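# Guide a ring along a buzz wire to its green end

## Task

Carry the ring along the wire until it reaches the green section at the far end and leave it hanging on that section. Neither the ring nor anything else may ever touch the thin part of the wire; one touch fails the task. Afterwards release the ring and move the grippers away. The result only counts if the ring stays there without the robot holding it.

## Robot and tools

Robot: two xArm7 arms with parallel grippers, named left_arm and right_arm. They are names only, not image sides. Bases in the scene frame: left_arm at (+0.020, +0.431, +0.139) m, right_arm at (+0.052, -0.147, +0.139) m. Both bases are tilted. Scene frame: origin on the table top between the arms, +z up, +x out over the table, left_arm on the +y side. Each gripper's fingers point along its own +z and close along its own y. end_effector_position is the point between the closed finger pads, about 2 cm short of the tips. Printed positions can be off, more so at long reach. Mounting plates and the metal frame behind the arms are fixed obstacles.

Result lines: the state line 'left_arm: ... | right_arm: ...' gives each gripper's position (m), quat_wxyz and velocities in the scene frame. grip_measured is the measured finger opening, on the command scale. 'Hand target' shows where the controller is driving each gripper. HELD marks steps where part of a row was not sent. 'pose unreachable' means a clearance check changed or blocked that arm's command. MOTOR HOT appears from 65 °C; at 80 °C an OVER-TEMPERATURE FAULT brakes the arm. A TORQUE FAULT (joint load limit reached) backs that joint off, freezes the arm for 10 s and skips the rest of the call.

execute_actions(actions, pictures): 'actions' is a list of at most one item.
- Empty list: returns the current state without moving.
- Action: {"rows": [...], "steps": n}. There are 1 to 15 rows and n is at most 15, default 15. Each step is 1/30 s. One row is used per step, and the last row repeats if there are fewer rows than steps.
- Wait: {"steps": n} with n up to 300, counted from the previous result, so reply time is included.

A row is one list of 14 numbers, each in [-1, 1], covering both arms. Order: left dx, dy, dz, rx, ry, rz, opening, then right dx, dy, dz, rx, ry, rz, opening.
- dx..rz are offsets, not poses. They are measured in that gripper's own axes, from its pose in the most recent result that showed it. Before any such result, and in later calls of the same reply, they are measured from where the arm is when the action starts.
- Every row counts from that same reference, not from the row before it.
- Scale: 1.0 means 0.6 m for dx, dy, dz and 180 degrees for the rotation. rx, ry, rz form a single rotation vector.
- Opening is absolute: +1 is fully open (0.084 m) and -1 is closed.
- All zeros drive an arm back to its reference pose; it is not a hold.

Each step's command is clipped to within 70 mm and 16 degrees of the measured pose. After an action ends, the arm travels at most to its last clipped pose, so check the result and send the remainder. 'pictures' (bool) toggles camera images, which are on by default.

move(target, speed): target is one 14-number row laid out and referenced exactly like above, in gripper axes, with the same scale and range. Each gripper follows a straight path to its target and all paths finish together, lasting 0.5 to 10 s; they are cut off at 10 s. speed is 0.002 to 0.5 m/s, default 0.25; turning is capped at twice that value in rad/s. The opening is sent at the start. Paths do not avoid obstacles or the other arm, and grippers may lag, drift or overshoot the speed, especially with the arm stretched out. The result adds a 'move:' line. It gives the ending (done, off_target, moving, held, fault), with limits=paced meaning a clipped pose and limits=held meaning blocked steps, after which the arm may then jump fast. It also gives each gripper's distance from its target.

wait(seconds): 0 to 10 s; nothing new is commanded.
zoom_image(camera, region): camera is cam_left_wrist or cam_right_wrist, both 672x504. region is [x0, y0, x1, y1] in pixels from the top-left corner, at most 504x504.
show_instructions(): shows the scene's reference images.
read_manual(section): licence texts only.
finished_scene(scene): ends scene 1 or 2 permanently, then grades it. Replying without any tool call ends every remaining scene.

Gripping: to hold something, command an opening clearly below grip_measured; a bigger gap squeezes harder, up to about 24 N per pad. Re-sending grip_measured gives a light hold. Closing fast presses harder.

Buzz-wire approach: hold the ring by its handle with one arm. Move slowly in small offsets, keep the ring centred around the wire, and use zoom_image often. The ring must never touch the thin wire. At the green end, let the ring rest on the green part, open the gripper, then back straight away without brushing the wire. Confirm it stays hanging before calling finished_scene. Keep the arm not in use parked still. For that arm, send the offset back to its wanted pose in a reply's first call and zeros afterward.

Avoid: the arms hitting or pressing on each other; pushing hard into anything (faster moves and targets beyond the contact press harder); dropping the ring; knocking anything off the table; and holding loads for long, which heats the motors. Reply time keeps the simulation running, so keep replies short. Occasionally loose objects get nudged.

Each tool is called after "Request:" as name([rows], argument=value, ...), one row to a line, values as JSON.

Reference images:

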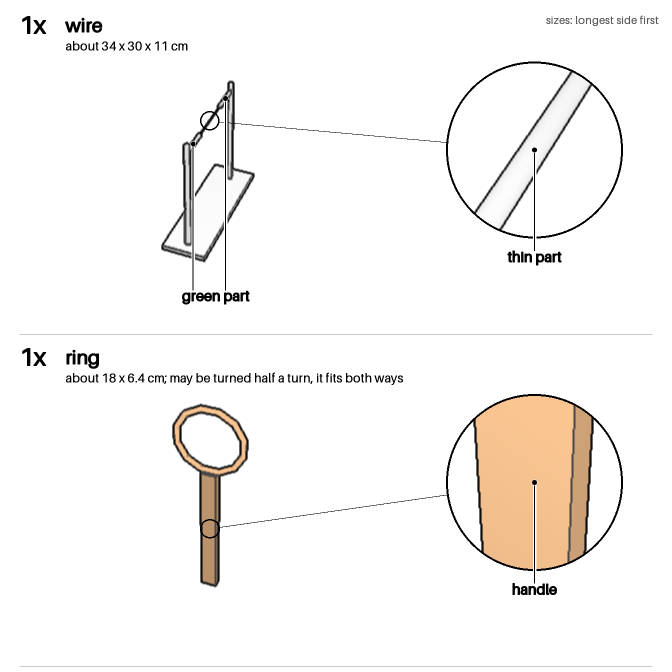

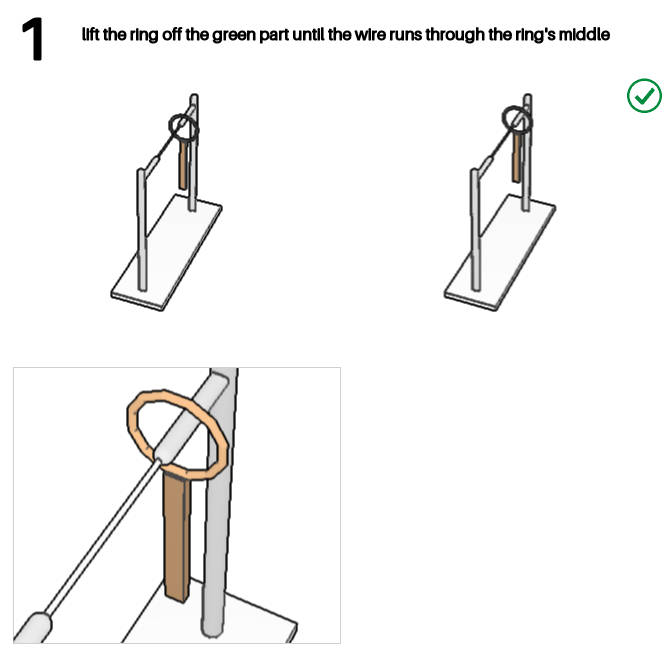

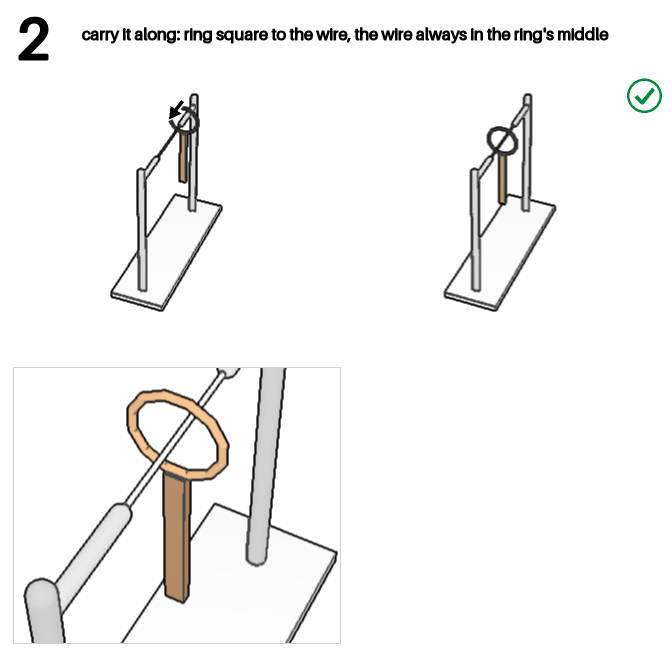

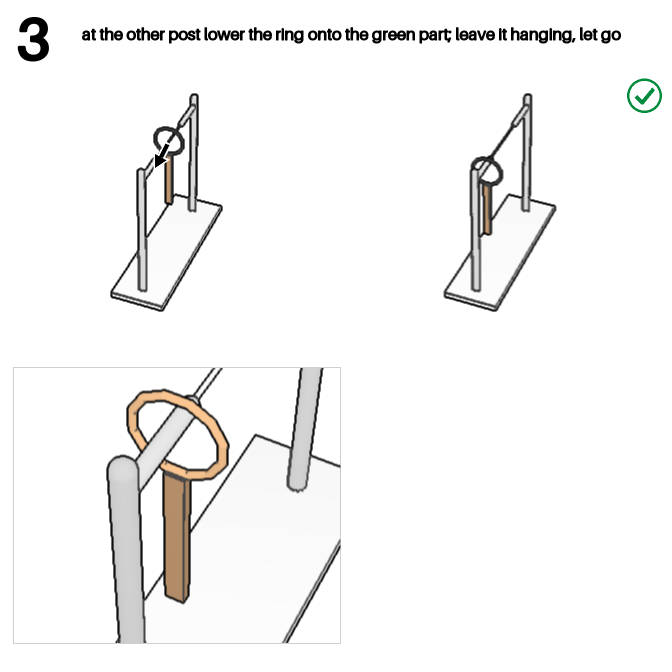

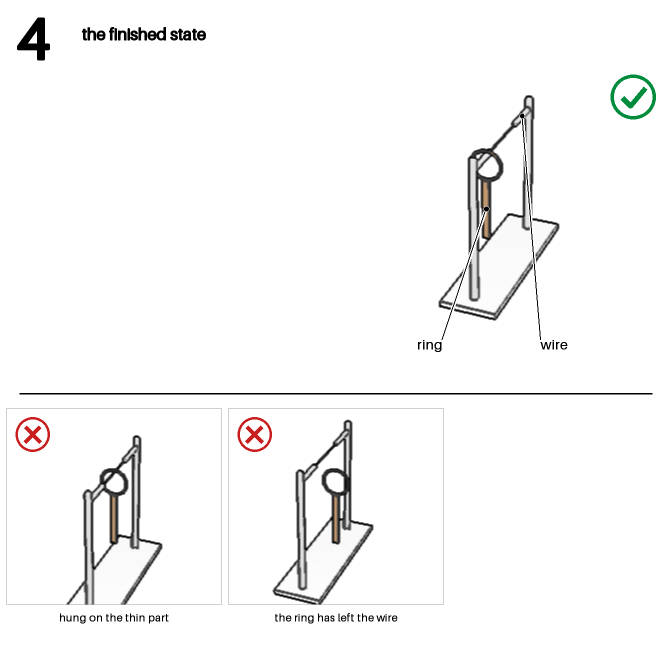

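## Session

I'll start by looking at the scene.

Request:
execute_actions(actions=[])

Scene clock: 0.00 s of 4600.00 s.
left_arm: end_effector_position=(+0.5935, +0.0348, +0.3044) grip_measured=+1.00 end_effector_quat_wxyz=(+0.237, -0.068, +0.950, -0.191) end_effector_velocity=(+0.000, +0.000, -0.001) end_effector_angular_velocity=(+0.001, +0.002, -0.000) | right_arm: end_effector_position=(+0.4934, -0.3748, +0.2020) grip_measured=+1.00 end_effector_quat_wxyz=(+0.201, +0.772, +0.596, -0.092) end_effector_velocity=(-0.000, -0.000, -0.000) end_effector_angular_velocity=(-0.001, -0.000, +0.000)
Joint positions: left_arm=[-1.124  1.225  0.015  2.05   1.205  1.044 -4.69   0.084] | right_arm=[ 0.219 -0.608  0.495  0.567 -1.093  1.57  -0.39   0.084]
Joint velocities: left_arm=[ 0.002  0.001 -0.     0.    -0.001 -0.     0.001 -0.   ] | right_arm=[ 0.    -0.    -0.    -0.    -0.     0.001  0.    -0.   ]
Hand target (left_arm): +0.593, +0.035, +0.304; +0.237, -0.068, +0.950, -0.191
Hand target (right_arm): +0.493, -0.375, +0.202; +0.201, +0.772, +0.596, -0.092

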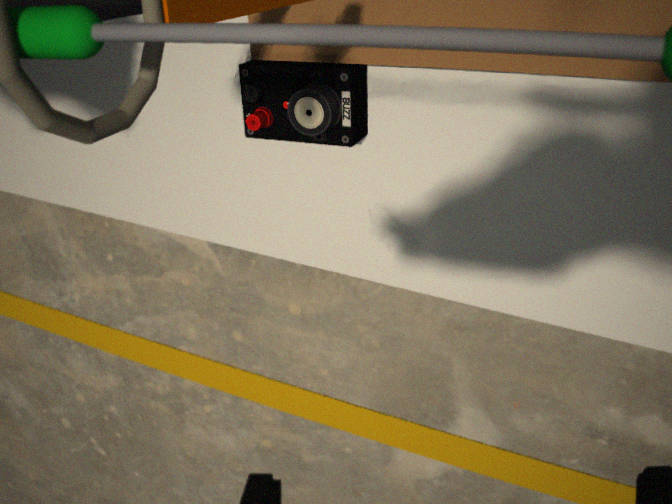

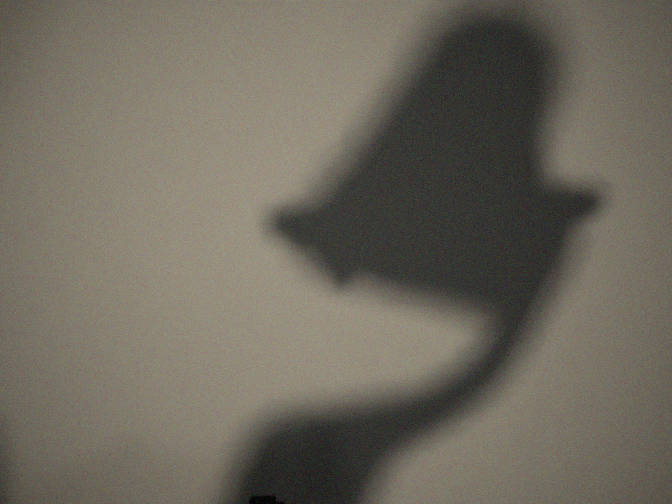

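Request:
move(target=[0,0,-0.35,0,0,0,1, 0,0,0,0,0,0,1], speed=0.15)

Scene clock: 18.23 s of 4600.00 s.
left_arm: end_effector_position=(+0.4937, +0.1038, +0.4744) grip_measured=+1.00 end_effector_quat_wxyz=(+0.236, -0.068, +0.951, -0.191) end_effector_velocity=(-0.002, +0.000, +0.004) end_effector_angular_velocity=(-0.005, -0.002, -0.002) | right_arm: end_effector_position=(+0.4934, -0.3748, +0.2020) grip_measured=+1.00 end_effector_quat_wxyz=(+0.201, +0.772, +0.596, -0.092) end_effector_velocity=(+0.001, -0.000, +0.001) end_effector_angular_velocity=(-0.001, -0.003, -0.001)
Joint positions: left_arm=[-1.353  0.941 -0.09   1.881  1.092  1.343 -4.707  0.084] | right_arm=[ 0.219 -0.608  0.495  0.567 -1.093  1.57  -0.39   0.084]
Joint velocities: left_arm=[-0.004 -0.003 -0.004  0.002 -0.     0.003  0.    -0.   ] | right_arm=[-0.001 -0.     0.     0.001 -0.002 -0.     0.001 -0.   ]
Hand target (left_arm): +0.493, +0.104, +0.476; +0.236, -0.068, +0.950, -0.192
Hand target (right_arm): +0.493, -0.375, +0.202; +0.201, +0.772, +0.596, -0.092
Off the commanded pose (left_arm): 0.001 m, 0 deg.
Off the commanded pose (right_arm): 0.000 m, 0 deg.
After step 90, 13.40 s passed at rest.
move: done
camera_calibration (this result's frames):
cam_left_wrist: T_world_to_cam=[[-0.0674457, 0.924552, -0.375039, 0.140089], [0.87417, 0.235945, 0.424449, -0.593211], [0.480914, -0.299221, -0.824129, 0.314387], [0, 0, 0, 1]] pos_world=[0.376823, 0.104517, 0.563422]
cam_right_wrist: T_world_to_cam=[[0.954048, -0.218077, 0.205513, -0.560814], [-0.282991, -0.881228, 0.378619, -0.203202], [0.098536, -0.419379, -0.902448, 0.107806], [0, 0, 0, 1]] pos_world=[0.466916, -0.256156, 0.28948]

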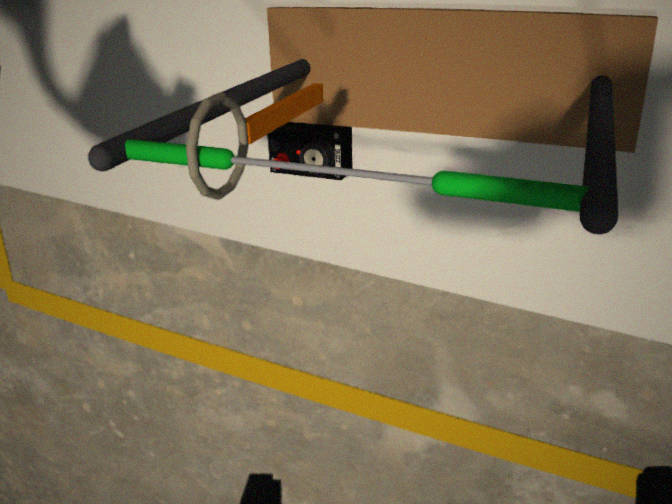

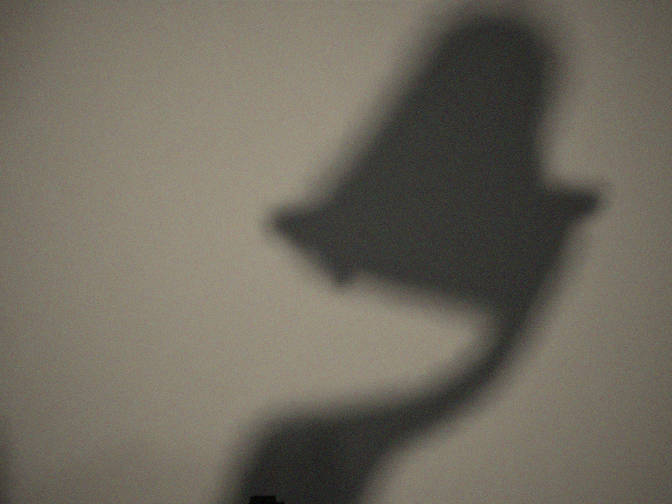

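Request:
move(target=[0,0,0,0,0,0,1, 0.3678,-0.2435,-0.2355,-0.1364,0.4244,0.4181,0.0], speed=0.15)

Scene clock: 112.43 s of 4600.00 s.
left_arm: end_effector_position=(+0.4937, +0.1038, +0.4744) grip_measured=+1.00 end_effector_quat_wxyz=(+0.236, -0.068, +0.951, -0.191) end_effector_velocity=(-0.000, +0.000, +0.001) end_effector_angular_velocity=(-0.002, -0.001, +0.000) | right_arm: end_effector_position=(+0.4341, -0.1970, +0.2110) grip_measured=-0.01 end_effector_quat_wxyz=(+0.062, +0.878, +0.287, +0.377) end_effector_velocity=(+0.001, -0.000, +0.001) end_effector_angular_velocity=(-0.001, -0.002, +0.001)
Joint positions: left_arm=[-1.353  0.941 -0.09   1.881  1.092  1.343 -4.707  0.084] | right_arm=[ 0.525 -1.017  0.617 -0.023 -1.263  0.826  0.814  0.044]
Joint velocities: left_arm=[-0.001 -0.001  0.    -0.    -0.    -0.    -0.    -0.   ] | right_arm=[-0.002  0.     0.     0.001 -0.003 -0.001 -0.001  0.   ]
Hand target (left_arm): +0.494, +0.104, +0.474; +0.236, -0.068, +0.951, -0.191
Hand target (right_arm): +0.434, -0.197, +0.211; +0.062, +0.878, +0.287, +0.377
Off the commanded pose (left_arm): 0.000 m, 0 deg.
Off the commanded pose (right_arm): 0.112 m, 42 deg; position and orientation clipped at the last step of the last action.
After step 90, 84.53 s passed at rest.
move: held (right_arm); limits=paced,held; held on 75 of 200 steps (right_arm), including the last (right_arm)
pose unreachable (right arm): on one or more control steps of this call this arm could not follow its commanded pose, so it was not sent that pose on those steps. On the call's last step it was still not sent that pose. It may still have moved: this result reports where it is.
cause: the commanded pose would bring two parts of the arm too close to each other (joints 2 (shoulder) to 6 (wrist pitch) lie between them).
camera_calibration (this result's frames):
cam_left_wrist: T_world_to_cam=[[-0.0674453, 0.924552, -0.37504, 0.14009], [0.87417, 0.235946, 0.424449, -0.593211], [0.480914, -0.299222, -0.824129, 0.314387], [0, 0, 0, 1]] pos_world=[0.376822, 0.104517, 0.563422]
cam_right_wrist: T_world_to_cam=[[0.450338, -0.833514, 0.320078, -0.394161], [-0.555086, -0.542152, -0.630833, 0.331182], [0.699339, 0.106417, -0.706824, -0.00215278], [0, 0, 0, 1]] pos_world=[0.362846, -0.148758, 0.333561]

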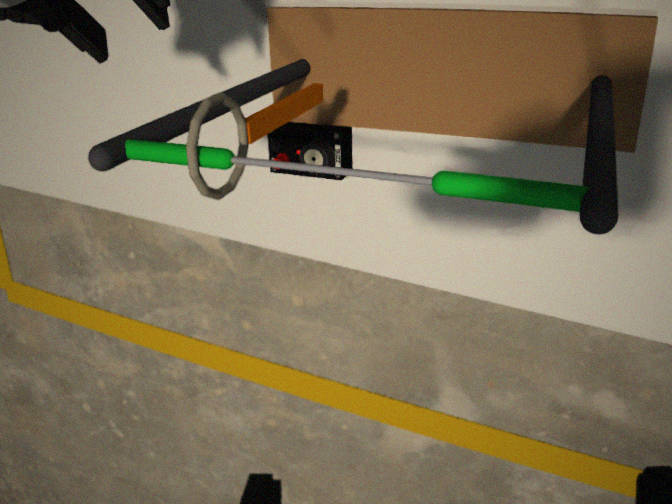

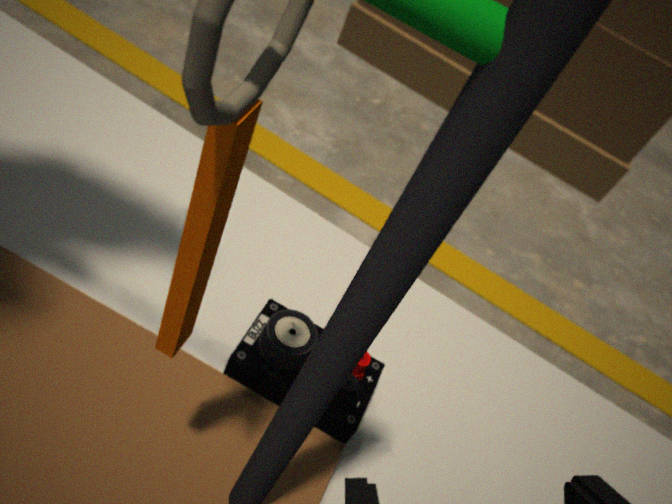

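Request:
move(target=[0,0,0,0,0,0,1, 0.09,-0.157,-0.0137,0,0,0,0.0], speed=0.1)

Scene clock: 128.93 s of 4600.00 s.
left_arm: end_effector_position=(+0.4937, +0.1038, +0.4744) grip_measured=+1.00 end_effector_quat_wxyz=(+0.236, -0.068, +0.951, -0.191) end_effector_velocity=(+0.000, +0.000, -0.000) end_effector_angular_velocity=(+0.001, -0.001, -0.000) | right_arm: end_effector_position=(+0.4150, -0.0902, +0.2200) grip_measured=-0.01 end_effector_quat_wxyz=(+0.060, +0.879, +0.287, +0.377) end_effector_velocity=(-0.000, +0.001, -0.001) end_effector_angular_velocity=(-0.014, -0.005, -0.009)
Joint positions: left_arm=[-1.353  0.941 -0.09   1.881  1.092  1.343 -4.707  0.084] | right_arm=[ 0.033 -0.296  1.276  0.274 -1.393  1.144  1.359  0.044]
Joint velocities: left_arm=[ 0.001  0.    -0.    -0.     0.001  0.     0.001  0.   ] | right_arm=[-0.046  0.041  0.052  0.011 -0.009  0.05   0.017 -0.   ]
Hand target (left_arm): +0.494, +0.104, +0.474; +0.236, -0.068, +0.951, -0.191
Hand target (right_arm): +0.415, -0.090, +0.220; +0.061, +0.879, +0.287, +0.377
Off the commanded pose (left_arm): 0.000 m, 0 deg.
Off the commanded pose (right_arm): 0.000 m, 0 deg.
After step 90, 11.83 s passed at rest.
move: done
camera_calibration (this result's frames):
cam_left_wrist: T_world_to_cam=[[-0.0674456, 0.924552, -0.37504, 0.14009], [0.87417, 0.235946, 0.424448, -0.593211], [0.480914, -0.299222, -0.824129, 0.314388], [0, 0, 0, 1]] pos_world=[0.376822, 0.104517, 0.563423]
cam_right_wrist: T_world_to_cam=[[0.451647, -0.833927, 0.317144, -0.299289], [-0.555447, -0.54099, -0.631513, 0.384593], [0.698208, 0.109065, -0.707538, 0.00700844], [0, 0, 0, 1]] pos_world=[0.3439, -0.0422887, 0.342752]

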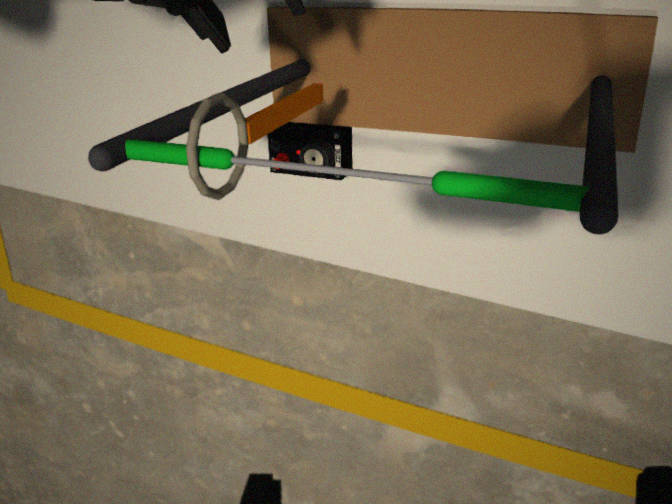

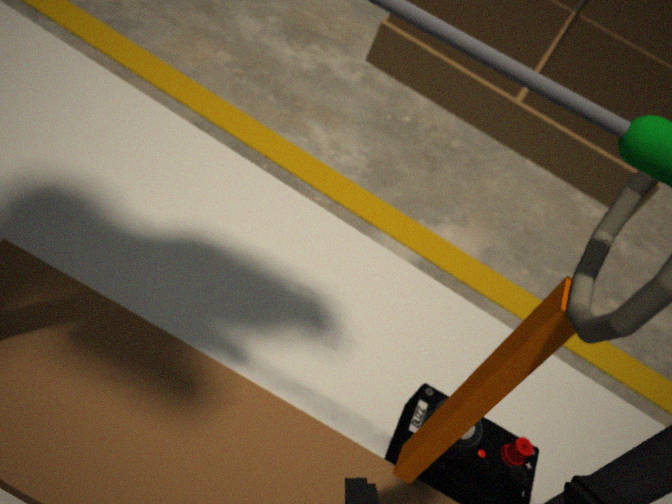

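Request:
move(target=[0,0,0,0,0,0,1, 0.004,0.001,0.032,-0.0549,0.1608,0.1562,0.0], speed=0.12)

Scene clock: 140.47 s of 4600.00 s.
left_arm: end_effector_position=(+0.4937, +0.1038, +0.4744) grip_measured=+1.00 end_effector_quat_wxyz=(+0.236, -0.068, +0.951, -0.191) end_effector_velocity=(-0.001, -0.000, +0.001) end_effector_angular_velocity=(-0.001, -0.000, -0.001) | right_arm: end_effector_position=(+0.4205, -0.0890, +0.2157) grip_measured=-0.01 end_effector_quat_wxyz=(+0.024, +0.860, +0.199, +0.470) end_effector_velocity=(-0.000, +0.000, +0.000) end_effector_angular_velocity=(-0.000, -0.001, +0.000)
Joint positions: left_arm=[-1.353  0.941 -0.09   1.881  1.092  1.343 -4.707  0.084] | right_arm=[-0.084 -0.265  1.407  0.192 -1.636  1.218  1.754  0.044]
Joint velocities: left_arm=[-0.001  0.    -0.     0.    -0.001  0.    -0.     0.   ] | right_arm=[ 0.001 -0.    -0.    -0.     0.     0.    -0.     0.   ]
Hand target (left_arm): +0.494, +0.104, +0.474; +0.236, -0.068, +0.951, -0.191
Hand target (right_arm): +0.421, -0.089, +0.216; +0.024, +0.860, +0.199, +0.470
Off the commanded pose (left_arm): 0.000 m, 0 deg.
Off the commanded pose (right_arm): 0.012 m, 26 deg; orientation clipped at the last step of the last action.
After step 90, 5.23 s passed at rest.
move: held (right_arm); limits=paced,held; held on 60 of 99 steps (right_arm), including the last (right_arm)
pose unreachable (right arm): on one or more control steps of this call this arm could not follow its commanded pose, so it was not sent that pose on those steps. On the call's last step it was still not sent that pose. It may still have moved: this result reports where it is.
cause: the commanded pose would bring two parts of the arm too close to each other (joints 3 (upper arm roll) to 5 (forearm roll) lie between them).
camera_calibration (this result's frames):
cam_left_wrist: T_world_to_cam=[[-0.0674456, 0.924552, -0.37504, 0.14009], [0.87417, 0.235946, 0.424448, -0.593211], [0.480914, -0.299222, -0.824129, 0.314387], [0, 0, 0, 1]] pos_world=[0.376822, 0.104517, 0.563423]
cam_right_wrist: T_world_to_cam=[[0.313978, -0.923454, 0.220568, -0.228695], [-0.482027, -0.355194, -0.800929, 0.407756], [0.817966, 0.145155, -0.556653, -0.0796644], [0, 0, 0, 1]] pos_world=[0.333517, -0.0547931, 0.332681]

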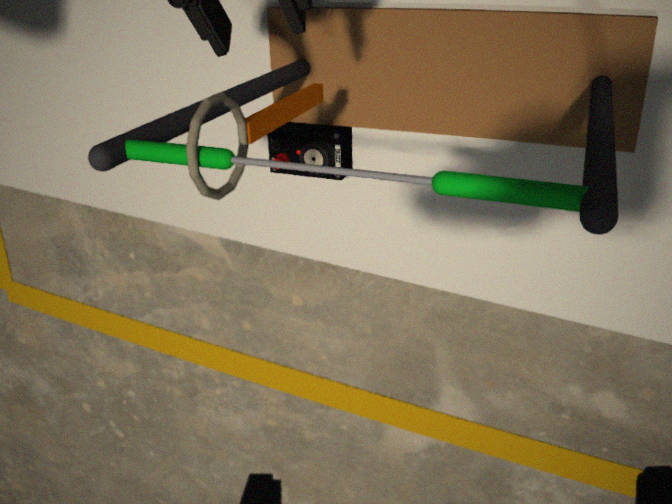

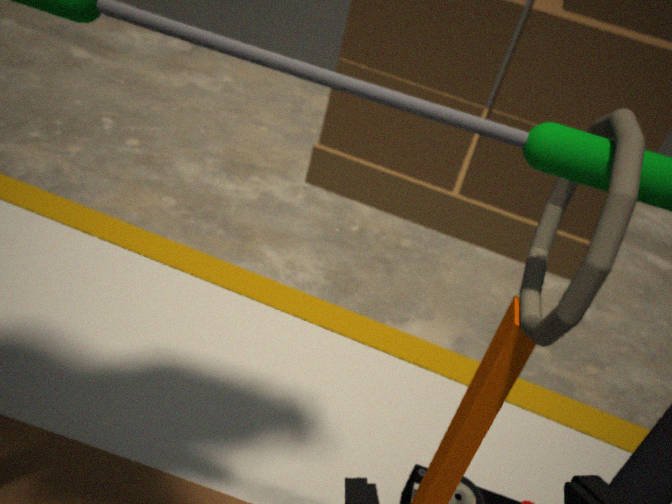

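Request:
move(target=[0,0,0,0,0,0,1, -0.0035,0,0.042,-0.0185,-0.0089,0.1018,0.0], speed=0.08)

Scene clock: 165.10 s of 4600.00 s.
left_arm: end_effector_position=(+0.4937, +0.1038, +0.4744) grip_measured=+1.00 end_effector_quat_wxyz=(+0.236, -0.068, +0.951, -0.191) end_effector_velocity=(-0.000, +0.000, +0.001) end_effector_angular_velocity=(-0.001, -0.000, -0.000) | right_arm: end_effector_position=(+0.4402, -0.0863, +0.2001) grip_measured=-0.01 end_effector_quat_wxyz=(-0.024, +0.886, +0.046, +0.461) end_effector_velocity=(+0.000, +0.001, +0.000) end_effector_angular_velocity=(+0.003, -0.001, -0.011)
Joint positions: left_arm=[-1.353  0.941 -0.09   1.881  1.092  1.343 -4.707  0.084] | right_arm=[-0.558 -0.254  1.787  0.259 -1.685  1.263  2.114  0.044]
Joint velocities: left_arm=[-0.001 -0.001 -0.     0.    -0.     0.    -0.     0.   ] | right_arm=[-0.028 -0.029  0.035  0.008  0.015 -0.016  0.016  0.   ]
Hand target (left_arm): +0.494, +0.104, +0.474; +0.236, -0.068, +0.951, -0.191
Hand target (right_arm): +0.440, -0.086, +0.200; -0.024, +0.886, +0.045, +0.461
Off the commanded pose (left_arm): 0.000 m, 0 deg.
Off the commanded pose (right_arm): 0.000 m, 0 deg.
After step 90, 19.23 s passed at rest.
move: done
camera_calibration (this result's frames):
cam_left_wrist: T_world_to_cam=[[-0.0674458, 0.924552, -0.37504, 0.14009], [0.87417, 0.235946, 0.424448, -0.593211], [0.480914, -0.299222, -0.824129, 0.314387], [0, 0, 0, 1]] pos_world=[0.376822, 0.104517, 0.563422]
cam_right_wrist: T_world_to_cam=[[0.0965189, -0.995298, -0.00808551, -0.093598], [-0.5712, -0.0487357, -0.819363, 0.475116], [0.815117, 0.0837024, -0.573218, -0.105567], [0, 0, 0, 1]] pos_world=[0.36647, -0.0611666, 0.328023]

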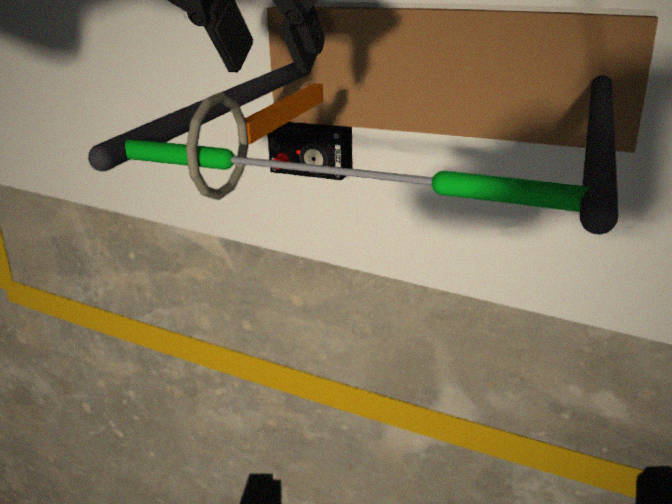

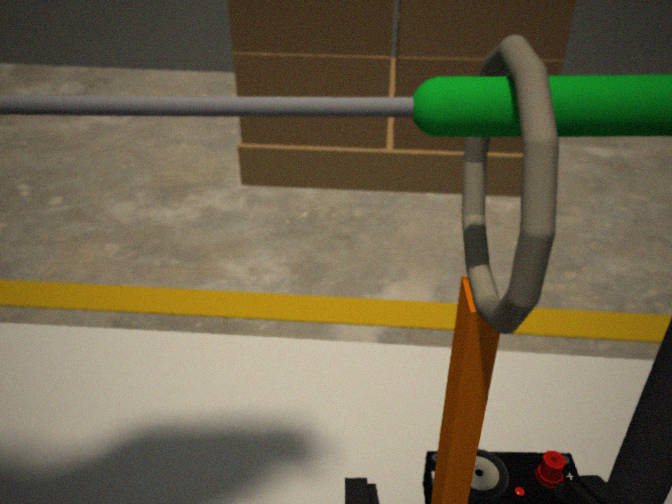

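Request:
move(target=[0,0,0,0,0,0,1, -0.0133,0.0083,0.1227,0,0,0,0.0], speed=0.04)

Scene clock: 190.77 s of 4600.00 s.
left_arm: end_effector_position=(+0.4937, +0.1038, +0.4744) grip_measured=+1.00 end_effector_quat_wxyz=(+0.236, -0.068, +0.951, -0.191) end_effector_velocity=(-0.001, -0.000, +0.000) end_effector_angular_velocity=(+0.001, -0.001, -0.001) | right_arm: end_effector_position=(+0.4961, -0.0857, +0.1515) grip_measured=-0.01 end_effector_quat_wxyz=(-0.024, +0.886, +0.046, +0.461) end_effector_velocity=(+0.000, +0.001, -0.001) end_effector_angular_velocity=(+0.000, -0.002, +0.000)
Joint positions: left_arm=[-1.353  0.941 -0.09   1.881  1.092  1.343 -4.707  0.084] | right_arm=[-0.936 -0.44   1.866  0.351 -1.964  1.067  2.258  0.044]
Joint velocities: left_arm=[-0.001  0.001  0.     0.     0.     0.    -0.    -0.   ] | right_arm=[-0.009 -0.006  0.008  0.002 -0.003 -0.002  0.006  0.   ]
Hand target (left_arm): +0.494, +0.104, +0.474; +0.236, -0.068, +0.951, -0.191
Hand target (right_arm): +0.496, -0.086, +0.151; -0.024, +0.886, +0.046, +0.461
Off the commanded pose (left_arm): 0.000 m, 0 deg.
Off the commanded pose (right_arm): 0.000 m, 0 deg.
After step 90, 20.43 s passed at rest.
move: done
camera_calibration (this result's frames):
cam_left_wrist: T_world_to_cam=[[-0.0674458, 0.924552, -0.37504, 0.14009], [0.87417, 0.235946, 0.424448, -0.593211], [0.480914, -0.299222, -0.824129, 0.314387], [0, 0, 0, 1]] pos_world=[0.376822, 0.104517, 0.563422]
cam_right_wrist: T_world_to_cam=[[0.0964518, -0.995304, -0.0081753, -0.0988139], [-0.571452, -0.0486489, -0.819192, 0.467313], [0.814948, 0.0836844, -0.573461, -0.178926], [0, 0, 0, 1]] pos_world=[0.422393, -0.0606423, 0.279404]

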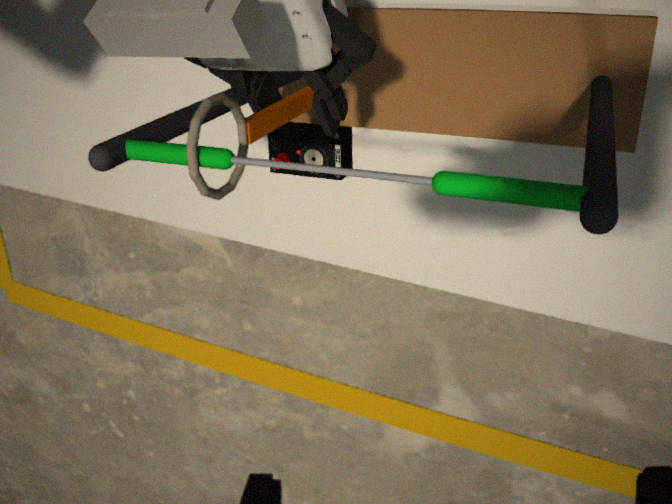

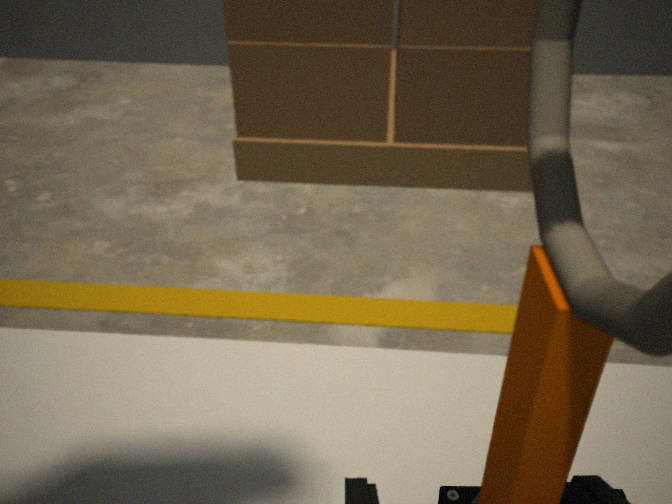

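Request:
execute_actions([
  {"rows": [[0,0,0,0,0,0,1, 0,0,0,0,0,0,-0.2],[0,0,0,0,0,0,1, 0,0,0,0,0,0,-0.3],[0,0,0,0,0,0,1, 0,0,0,0,0,0,-0.4],[0,0,0,0,0,0,1, 0,0,0,0,0,0,-0.5],[0,0,0,0,0,0,1, 0,0,0,0,0,0,-0.55],[0,0,0,0,0,0,1, 0,0,0,0,0,0,-0.6],[0,0,0,0,0,0,1, 0,0,0,0,0,0,-0.65],[0,0,0,0,0,0,1, 0,0,0,0,0,0,-0.7],[0,0,0,0,0,0,1, 0,0,0,0,0,0,-0.75],[0,0,0,0,0,0,1, 0,0,0,0,0,0,-0.8],[0,0,0,0,0,0,1, 0,0,0,0,0,0,-0.85],[0,0,0,0,0,0,1, 0,0,0,0,0,0,-0.9],[0,0,0,0,0,0,1, 0,0,0,0,0,0,-0.95],[0,0,0,0,0,0,1, 0,0,0,0,0,0,-1]], "steps": 15},
])

Request:
wait(seconds=1)

Scene clock: 201.97 s of 4600.00 s.
left_arm: end_effector_position=(+0.4937, +0.1038, +0.4744) grip_measured=+1.00 end_effector_quat_wxyz=(+0.236, -0.068, +0.951, -0.191) end_effector_velocity=(-0.001, -0.000, +0.000) end_effector_angular_velocity=(-0.001, +0.001, -0.001) | right_arm: end_effector_position=(+0.4961, -0.0857, +0.1515) grip_measured=-0.82 end_effector_quat_wxyz=(-0.024, +0.886, +0.046, +0.461) end_effector_velocity=(+0.001, +0.000, +0.001) end_effector_angular_velocity=(+0.000, -0.002, -0.000)
Joint positions: left_arm=[-1.353  0.941 -0.09   1.881  1.092  1.343 -4.707  0.084] | right_arm=[-0.936 -0.44   1.866  0.351 -1.964  1.067  2.258  0.008]
Joint velocities: left_arm=[-0.001 -0.     0.    -0.    -0.002  0.    -0.    -0.   ] | right_arm=[-0.001  0.     0.001  0.002 -0.001  0.001 -0.    -0.   ]
Hand target (left_arm): +0.494, +0.104, +0.474; +0.236, -0.068, +0.951, -0.191
Hand target (right_arm): +0.496, -0.086, +0.151; -0.024, +0.886, +0.046, +0.461
Off the commanded pose (left_arm): 0.000 m, 0 deg.
Off the commanded pose (right_arm): 0.000 m, 0 deg.
Steps of this call (steps 1 to 90: nothing new was sent; then 7.70 s passed at rest; steps 91 to 105: all 15 steps of this action). Readings (end_effector_position):
91: left_arm (+0.4937, +0.1038, +0.4744) | right_arm (+0.4962, -0.0858, +0.1514)
92: left_arm (+0.4937, +0.1038, +0.4744) | right_arm (+0.4962, -0.0858, +0.1514)
94: left_arm (+0.4937, +0.1038, +0.4744) | right_arm (+0.4961, -0.0858, +0.1514)
98: left_arm (+0.4937, +0.1038, +0.4744) | right_arm (+0.4961, -0.0857, +0.1515)
105: the state above
camera_calibration (this result's frames):
cam_left_wrist: T_world_to_cam=[[-0.0674456, 0.924552, -0.37504, 0.14009], [0.87417, 0.235946, 0.424448, -0.593211], [0.480914, -0.299222, -0.824129, 0.314387], [0, 0, 0, 1]] pos_world=[0.376822, 0.104517, 0.563422]
cam_right_wrist: T_world_to_cam=[[0.0964332, -0.995306, -0.00817587, -0.0988084], [-0.571453, -0.0486377, -0.819192, 0.467317], [0.814949, 0.0836694, -0.573461, -0.178933], [0, 0, 0, 1]] pos_world=[0.422399, -0.0606441, 0.279404]

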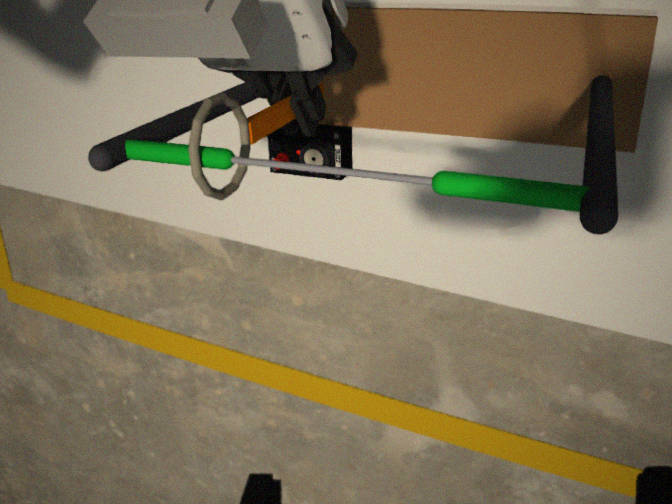

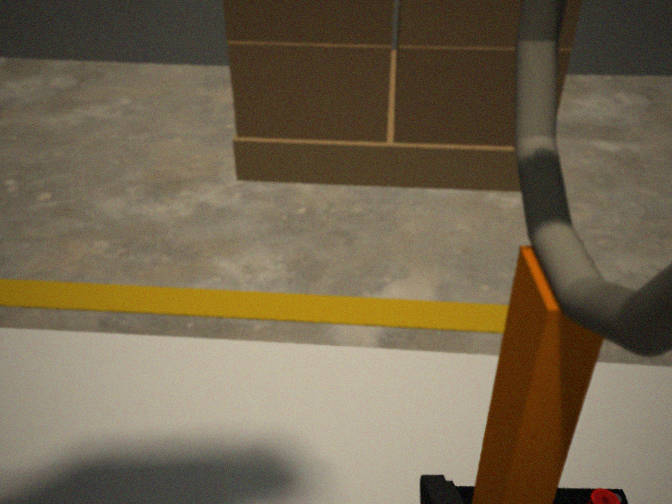

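Scene clock: 202.97 s of 4600.00 s.
left_arm: end_effector_position=(+0.4937, +0.1038, +0.4744) grip_measured=+1.00 end_effector_quat_wxyz=(+0.236, -0.068, +0.951, -0.191) end_effector_velocity=(+0.000, +0.000, -0.000) end_effector_angular_velocity=(-0.000, +0.001, -0.000) | right_arm: end_effector_position=(+0.4961, -0.0857, +0.1515) grip_measured=-0.82 end_effector_quat_wxyz=(-0.024, +0.886, +0.046, +0.461) end_effector_velocity=(-0.001, -0.000, -0.001) end_effector_angular_velocity=(-0.001, +0.001, +0.000)
Joint positions: left_arm=[-1.353  0.941 -0.09   1.881  1.092  1.343 -4.707  0.084] | right_arm=[-0.936 -0.44   1.866  0.351 -1.964  1.067  2.258  0.008]
Joint velocities: left_arm=[ 0.001 -0.001 -0.    -0.    -0.001 -0.     0.001  0.   ] | right_arm=[-0.001  0.     0.    -0.001  0.    -0.     0.     0.   ]
Hand target (left_arm): +0.494, +0.104, +0.474; +0.236, -0.068, +0.951, -0.191
Hand target (right_arm): +0.496, -0.086, +0.151; -0.024, +0.886, +0.046, +0.461
Off the commanded pose (left_arm): 0.000 m, 0 deg.
Off the commanded pose (right_arm): 0.000 m, 0 deg.
Steps of this call (steps 1 to 30: nothing new was sent). Readings (end_effector_position):
1: left_arm (+0.4937, +0.1038, +0.4744) | right_arm (+0.4961, -0.0857, +0.1515)
2: left_arm (+0.4937, +0.1038, +0.4744) | right_arm (+0.4961, -0.0857, +0.1515)
4: left_arm (+0.4937, +0.1038, +0.4744) | right_arm (+0.4961, -0.0857, +0.1515)
8: left_arm (+0.4937, +0.1038, +0.4744) | right_arm (+0.4961, -0.0857, +0.1515)
30: the state above
camera_calibration (this result's frames):
cam_left_wrist: T_world_to_cam=[[-0.0674457, 0.924552, -0.37504, 0.14009], [0.87417, 0.235946, 0.424448, -0.593211], [0.480914, -0.299222, -0.824129, 0.314387], [0, 0, 0, 1]] pos_world=[0.376822, 0.104517, 0.563423]
cam_right_wrist: T_world_to_cam=[[0.0964474, -0.995305, -0.00817531, -0.0988129], [-0.571453, -0.0486464, -0.819192, 0.467314], [0.814948, 0.0836807, -0.573461, -0.178927], [0, 0, 0, 1]] pos_world=[0.422394, -0.060643, 0.279404]

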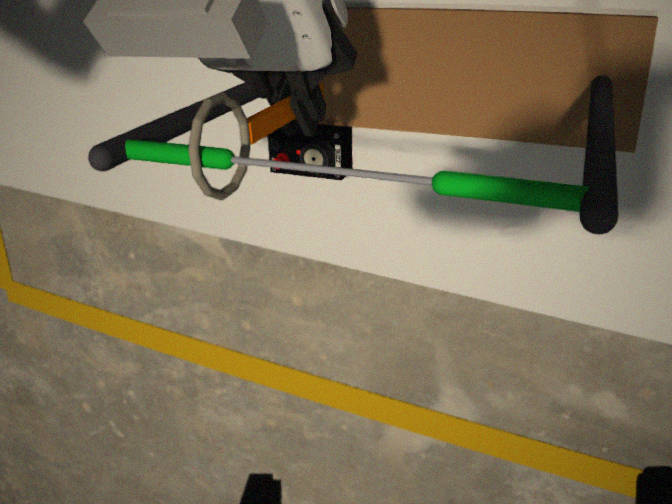

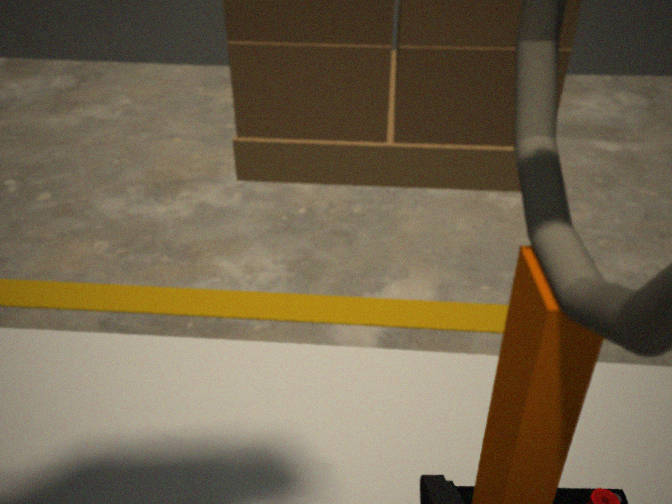

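Request:
move(target=[0,0,0,0,0,0,1, 0.0273,0,-0.0191,0,0,0,-1], speed=0.02)

Scene clock: 208.63 s of 4600.00 s.
left_arm: end_effector_position=(+0.4937, +0.1038, +0.4744) grip_measured=+1.00 end_effector_quat_wxyz=(+0.236, -0.068, +0.951, -0.191) end_effector_velocity=(-0.000, -0.000, +0.001) end_effector_angular_velocity=(+0.000, -0.002, -0.001) | right_arm: end_effector_position=(+0.4961, -0.0856, +0.1713) grip_measured=-0.82 end_effector_quat_wxyz=(-0.024, +0.886, +0.046, +0.461) end_effector_velocity=(-0.001, -0.000, +0.001) end_effector_angular_velocity=(-0.003, +0.002, +0.003)
Joint positions: left_arm=[-1.353  0.941 -0.09   1.881  1.092  1.343 -4.707  0.084] | right_arm=[-0.818 -0.373  1.788  0.348 -1.913  1.103  2.171  0.008]
Joint velocities: left_arm=[-0.002  0.    -0.     0.     0.001  0.     0.001 -0.   ] | right_arm=[ 0.013  0.007 -0.01  -0.003  0.003  0.003 -0.01   0.   ]
Hand target (left_arm): +0.494, +0.104, +0.474; +0.236, -0.068, +0.951, -0.191
Hand target (right_arm): +0.496, -0.086, +0.171; -0.024, +0.886, +0.046, +0.461
Off the commanded pose (left_arm): 0.000 m, 0 deg.
Off the commanded pose (right_arm): 0.000 m, 0 deg.
After step 90, 1.37 s passed at rest.
move: done
camera_calibration (this result's frames):
cam_left_wrist: T_world_to_cam=[[-0.0674455, 0.924552, -0.37504, 0.14009], [0.87417, 0.235946, 0.424449, -0.593211], [0.480914, -0.299222, -0.824129, 0.314387], [0, 0, 0, 1]] pos_world=[0.376822, 0.104517, 0.563423]
cam_right_wrist: T_world_to_cam=[[0.096477, -0.995302, -0.0080846, -0.0985781], [-0.571282, -0.0487207, -0.819307, 0.483511], [0.815064, 0.0836628, -0.573299, -0.167625], [0, 0, 0, 1]] pos_world=[0.422357, -0.060534, 0.299247]

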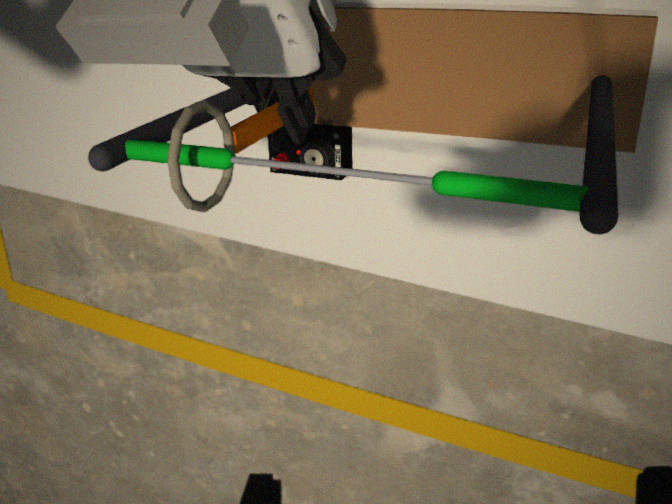

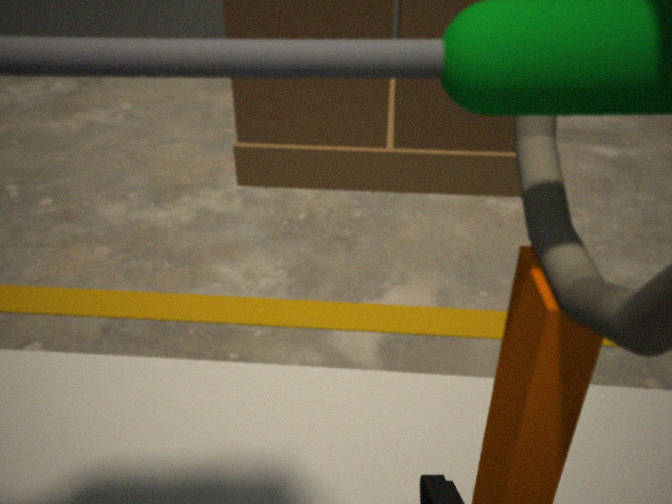

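Request:
move(target=[0,0,0,0,0,0,1, 0,-0.1,0,0,0,0,-1], speed=0.03)

Scene clock: 215.57 s of 4600.00 s.
left_arm: end_effector_position=(+0.4937, +0.1038, +0.4744) grip_measured=+1.00 end_effector_quat_wxyz=(+0.236, -0.068, +0.951, -0.191) end_effector_velocity=(-0.001, -0.000, +0.002) end_effector_angular_velocity=(-0.002, -0.003, -0.002) | right_arm: end_effector_position=(+0.4900, -0.0262, +0.1712) grip_measured=-0.82 end_effector_quat_wxyz=(-0.024, +0.886, +0.046, +0.461) end_effector_velocity=(-0.000, +0.000, -0.001) end_effector_angular_velocity=(-0.001, +0.003, -0.003)
Joint positions: left_arm=[-1.353  0.941 -0.09   1.881  1.092  1.343 -4.707  0.084] | right_arm=[-1.069 -0.65   2.13   0.516 -1.766  0.983  2.27   0.008]
Joint velocities: left_arm=[-0.003 -0.     0.    -0.     0.    -0.    -0.    -0.   ] | right_arm=[-0.004 -0.005  0.003  0.003  0.004 -0.002  0.001  0.   ]
Hand target (left_arm): +0.494, +0.104, +0.474; +0.236, -0.068, +0.951, -0.191
Hand target (right_arm): +0.490, -0.026, +0.171; -0.024, +0.886, +0.046, +0.461
Off the commanded pose (left_arm): 0.000 m, 0 deg.
Off the commanded pose (right_arm): 0.000 m, 0 deg.
After step 90, 1.60 s passed at rest.
move: done
camera_calibration (this result's frames):
cam_left_wrist: T_world_to_cam=[[-0.0674456, 0.924552, -0.37504, 0.14009], [0.87417, 0.235946, 0.424449, -0.593211], [0.480914, -0.299222, -0.824129, 0.314387], [0, 0, 0, 1]] pos_world=[0.376822, 0.104517, 0.563423]
cam_right_wrist: T_world_to_cam=[[0.0962232, -0.995327, -0.00805973, -0.0387193], [-0.571505, -0.048617, -0.819157, 0.482928], [0.814938, 0.0834281, -0.573512, -0.167628], [0, 0, 0, 1]] pos_world=[0.416328, -0.00107502, 0.299146]

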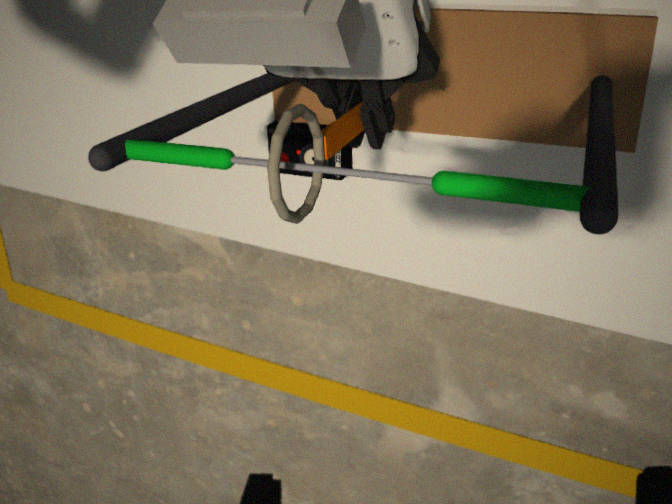

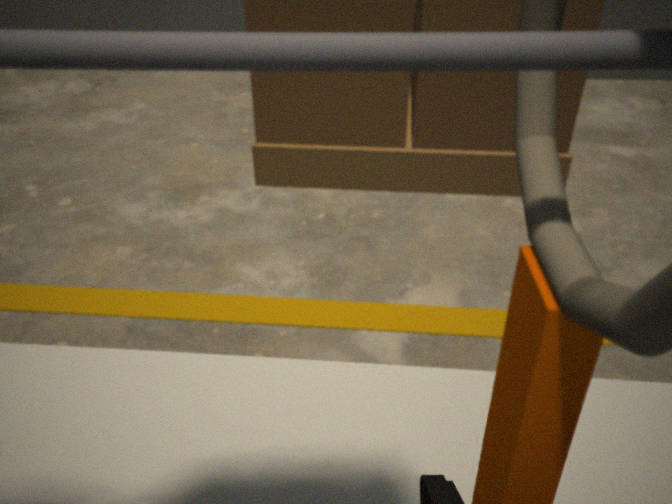

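Request:
move(target=[0,0,0,0,0,0,1, 0.001,-0.1,0,0,0,0,-1], speed=0.03)

Scene clock: 222.93 s of 4600.00 s.
left_arm: end_effector_position=(+0.4937, +0.1038, +0.4744) grip_measured=+1.00 end_effector_quat_wxyz=(+0.236, -0.068, +0.951, -0.191) end_effector_velocity=(+0.000, +0.001, +0.001) end_effector_angular_velocity=(-0.001, -0.000, +0.001) | right_arm: end_effector_position=(+0.4843, +0.0333, +0.1716) grip_measured=-0.82 end_effector_quat_wxyz=(-0.024, +0.886, +0.046, +0.461) end_effector_velocity=(+0.000, +0.001, -0.000) end_effector_angular_velocity=(-0.001, +0.000, -0.002)
Joint positions: left_arm=[-1.353  0.941 -0.09   1.881  1.092  1.343 -4.707  0.084] | right_arm=[-1.183 -0.842  2.296  0.689 -1.645  0.942  2.281  0.008]
Joint velocities: left_arm=[-0.    -0.001  0.     0.     0.     0.    -0.001  0.   ] | right_arm=[-0.003 -0.003  0.002  0.004  0.003  0.    -0.001  0.   ]
Hand target (left_arm): +0.494, +0.104, +0.474; +0.236, -0.068, +0.951, -0.191
Hand target (right_arm): +0.484, +0.033, +0.172; -0.024, +0.886, +0.046, +0.461
Off the commanded pose (left_arm): 0.000 m, 0 deg.
Off the commanded pose (right_arm): 0.000 m, 0 deg.
After step 90, 2.03 s passed at rest.
move: done
camera_calibration (this result's frames):
cam_left_wrist: T_world_to_cam=[[-0.0674457, 0.924552, -0.37504, 0.14009], [0.87417, 0.235946, 0.424449, -0.593211], [0.480914, -0.299222, -0.824129, 0.314387], [0, 0, 0, 1]] pos_world=[0.376822, 0.104517, 0.563423]
cam_right_wrist: T_world_to_cam=[[0.0960421, -0.995345, -0.00802479, 0.0211608], [-0.571547, -0.0485452, -0.819132, 0.482895], [0.814929, 0.0832577, -0.573549, -0.16771], [0, 0, 0, 1]] pos_world=[0.410637, 0.0584677, 0.299535]

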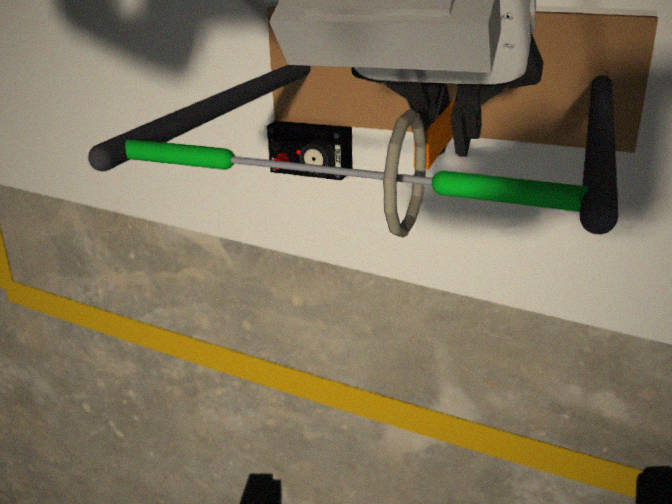

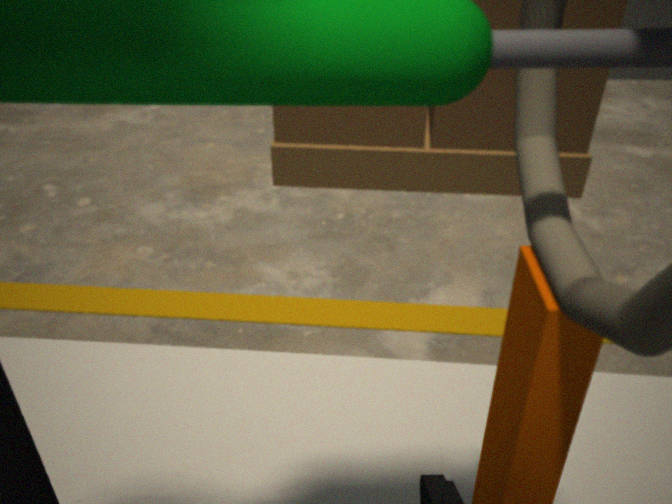

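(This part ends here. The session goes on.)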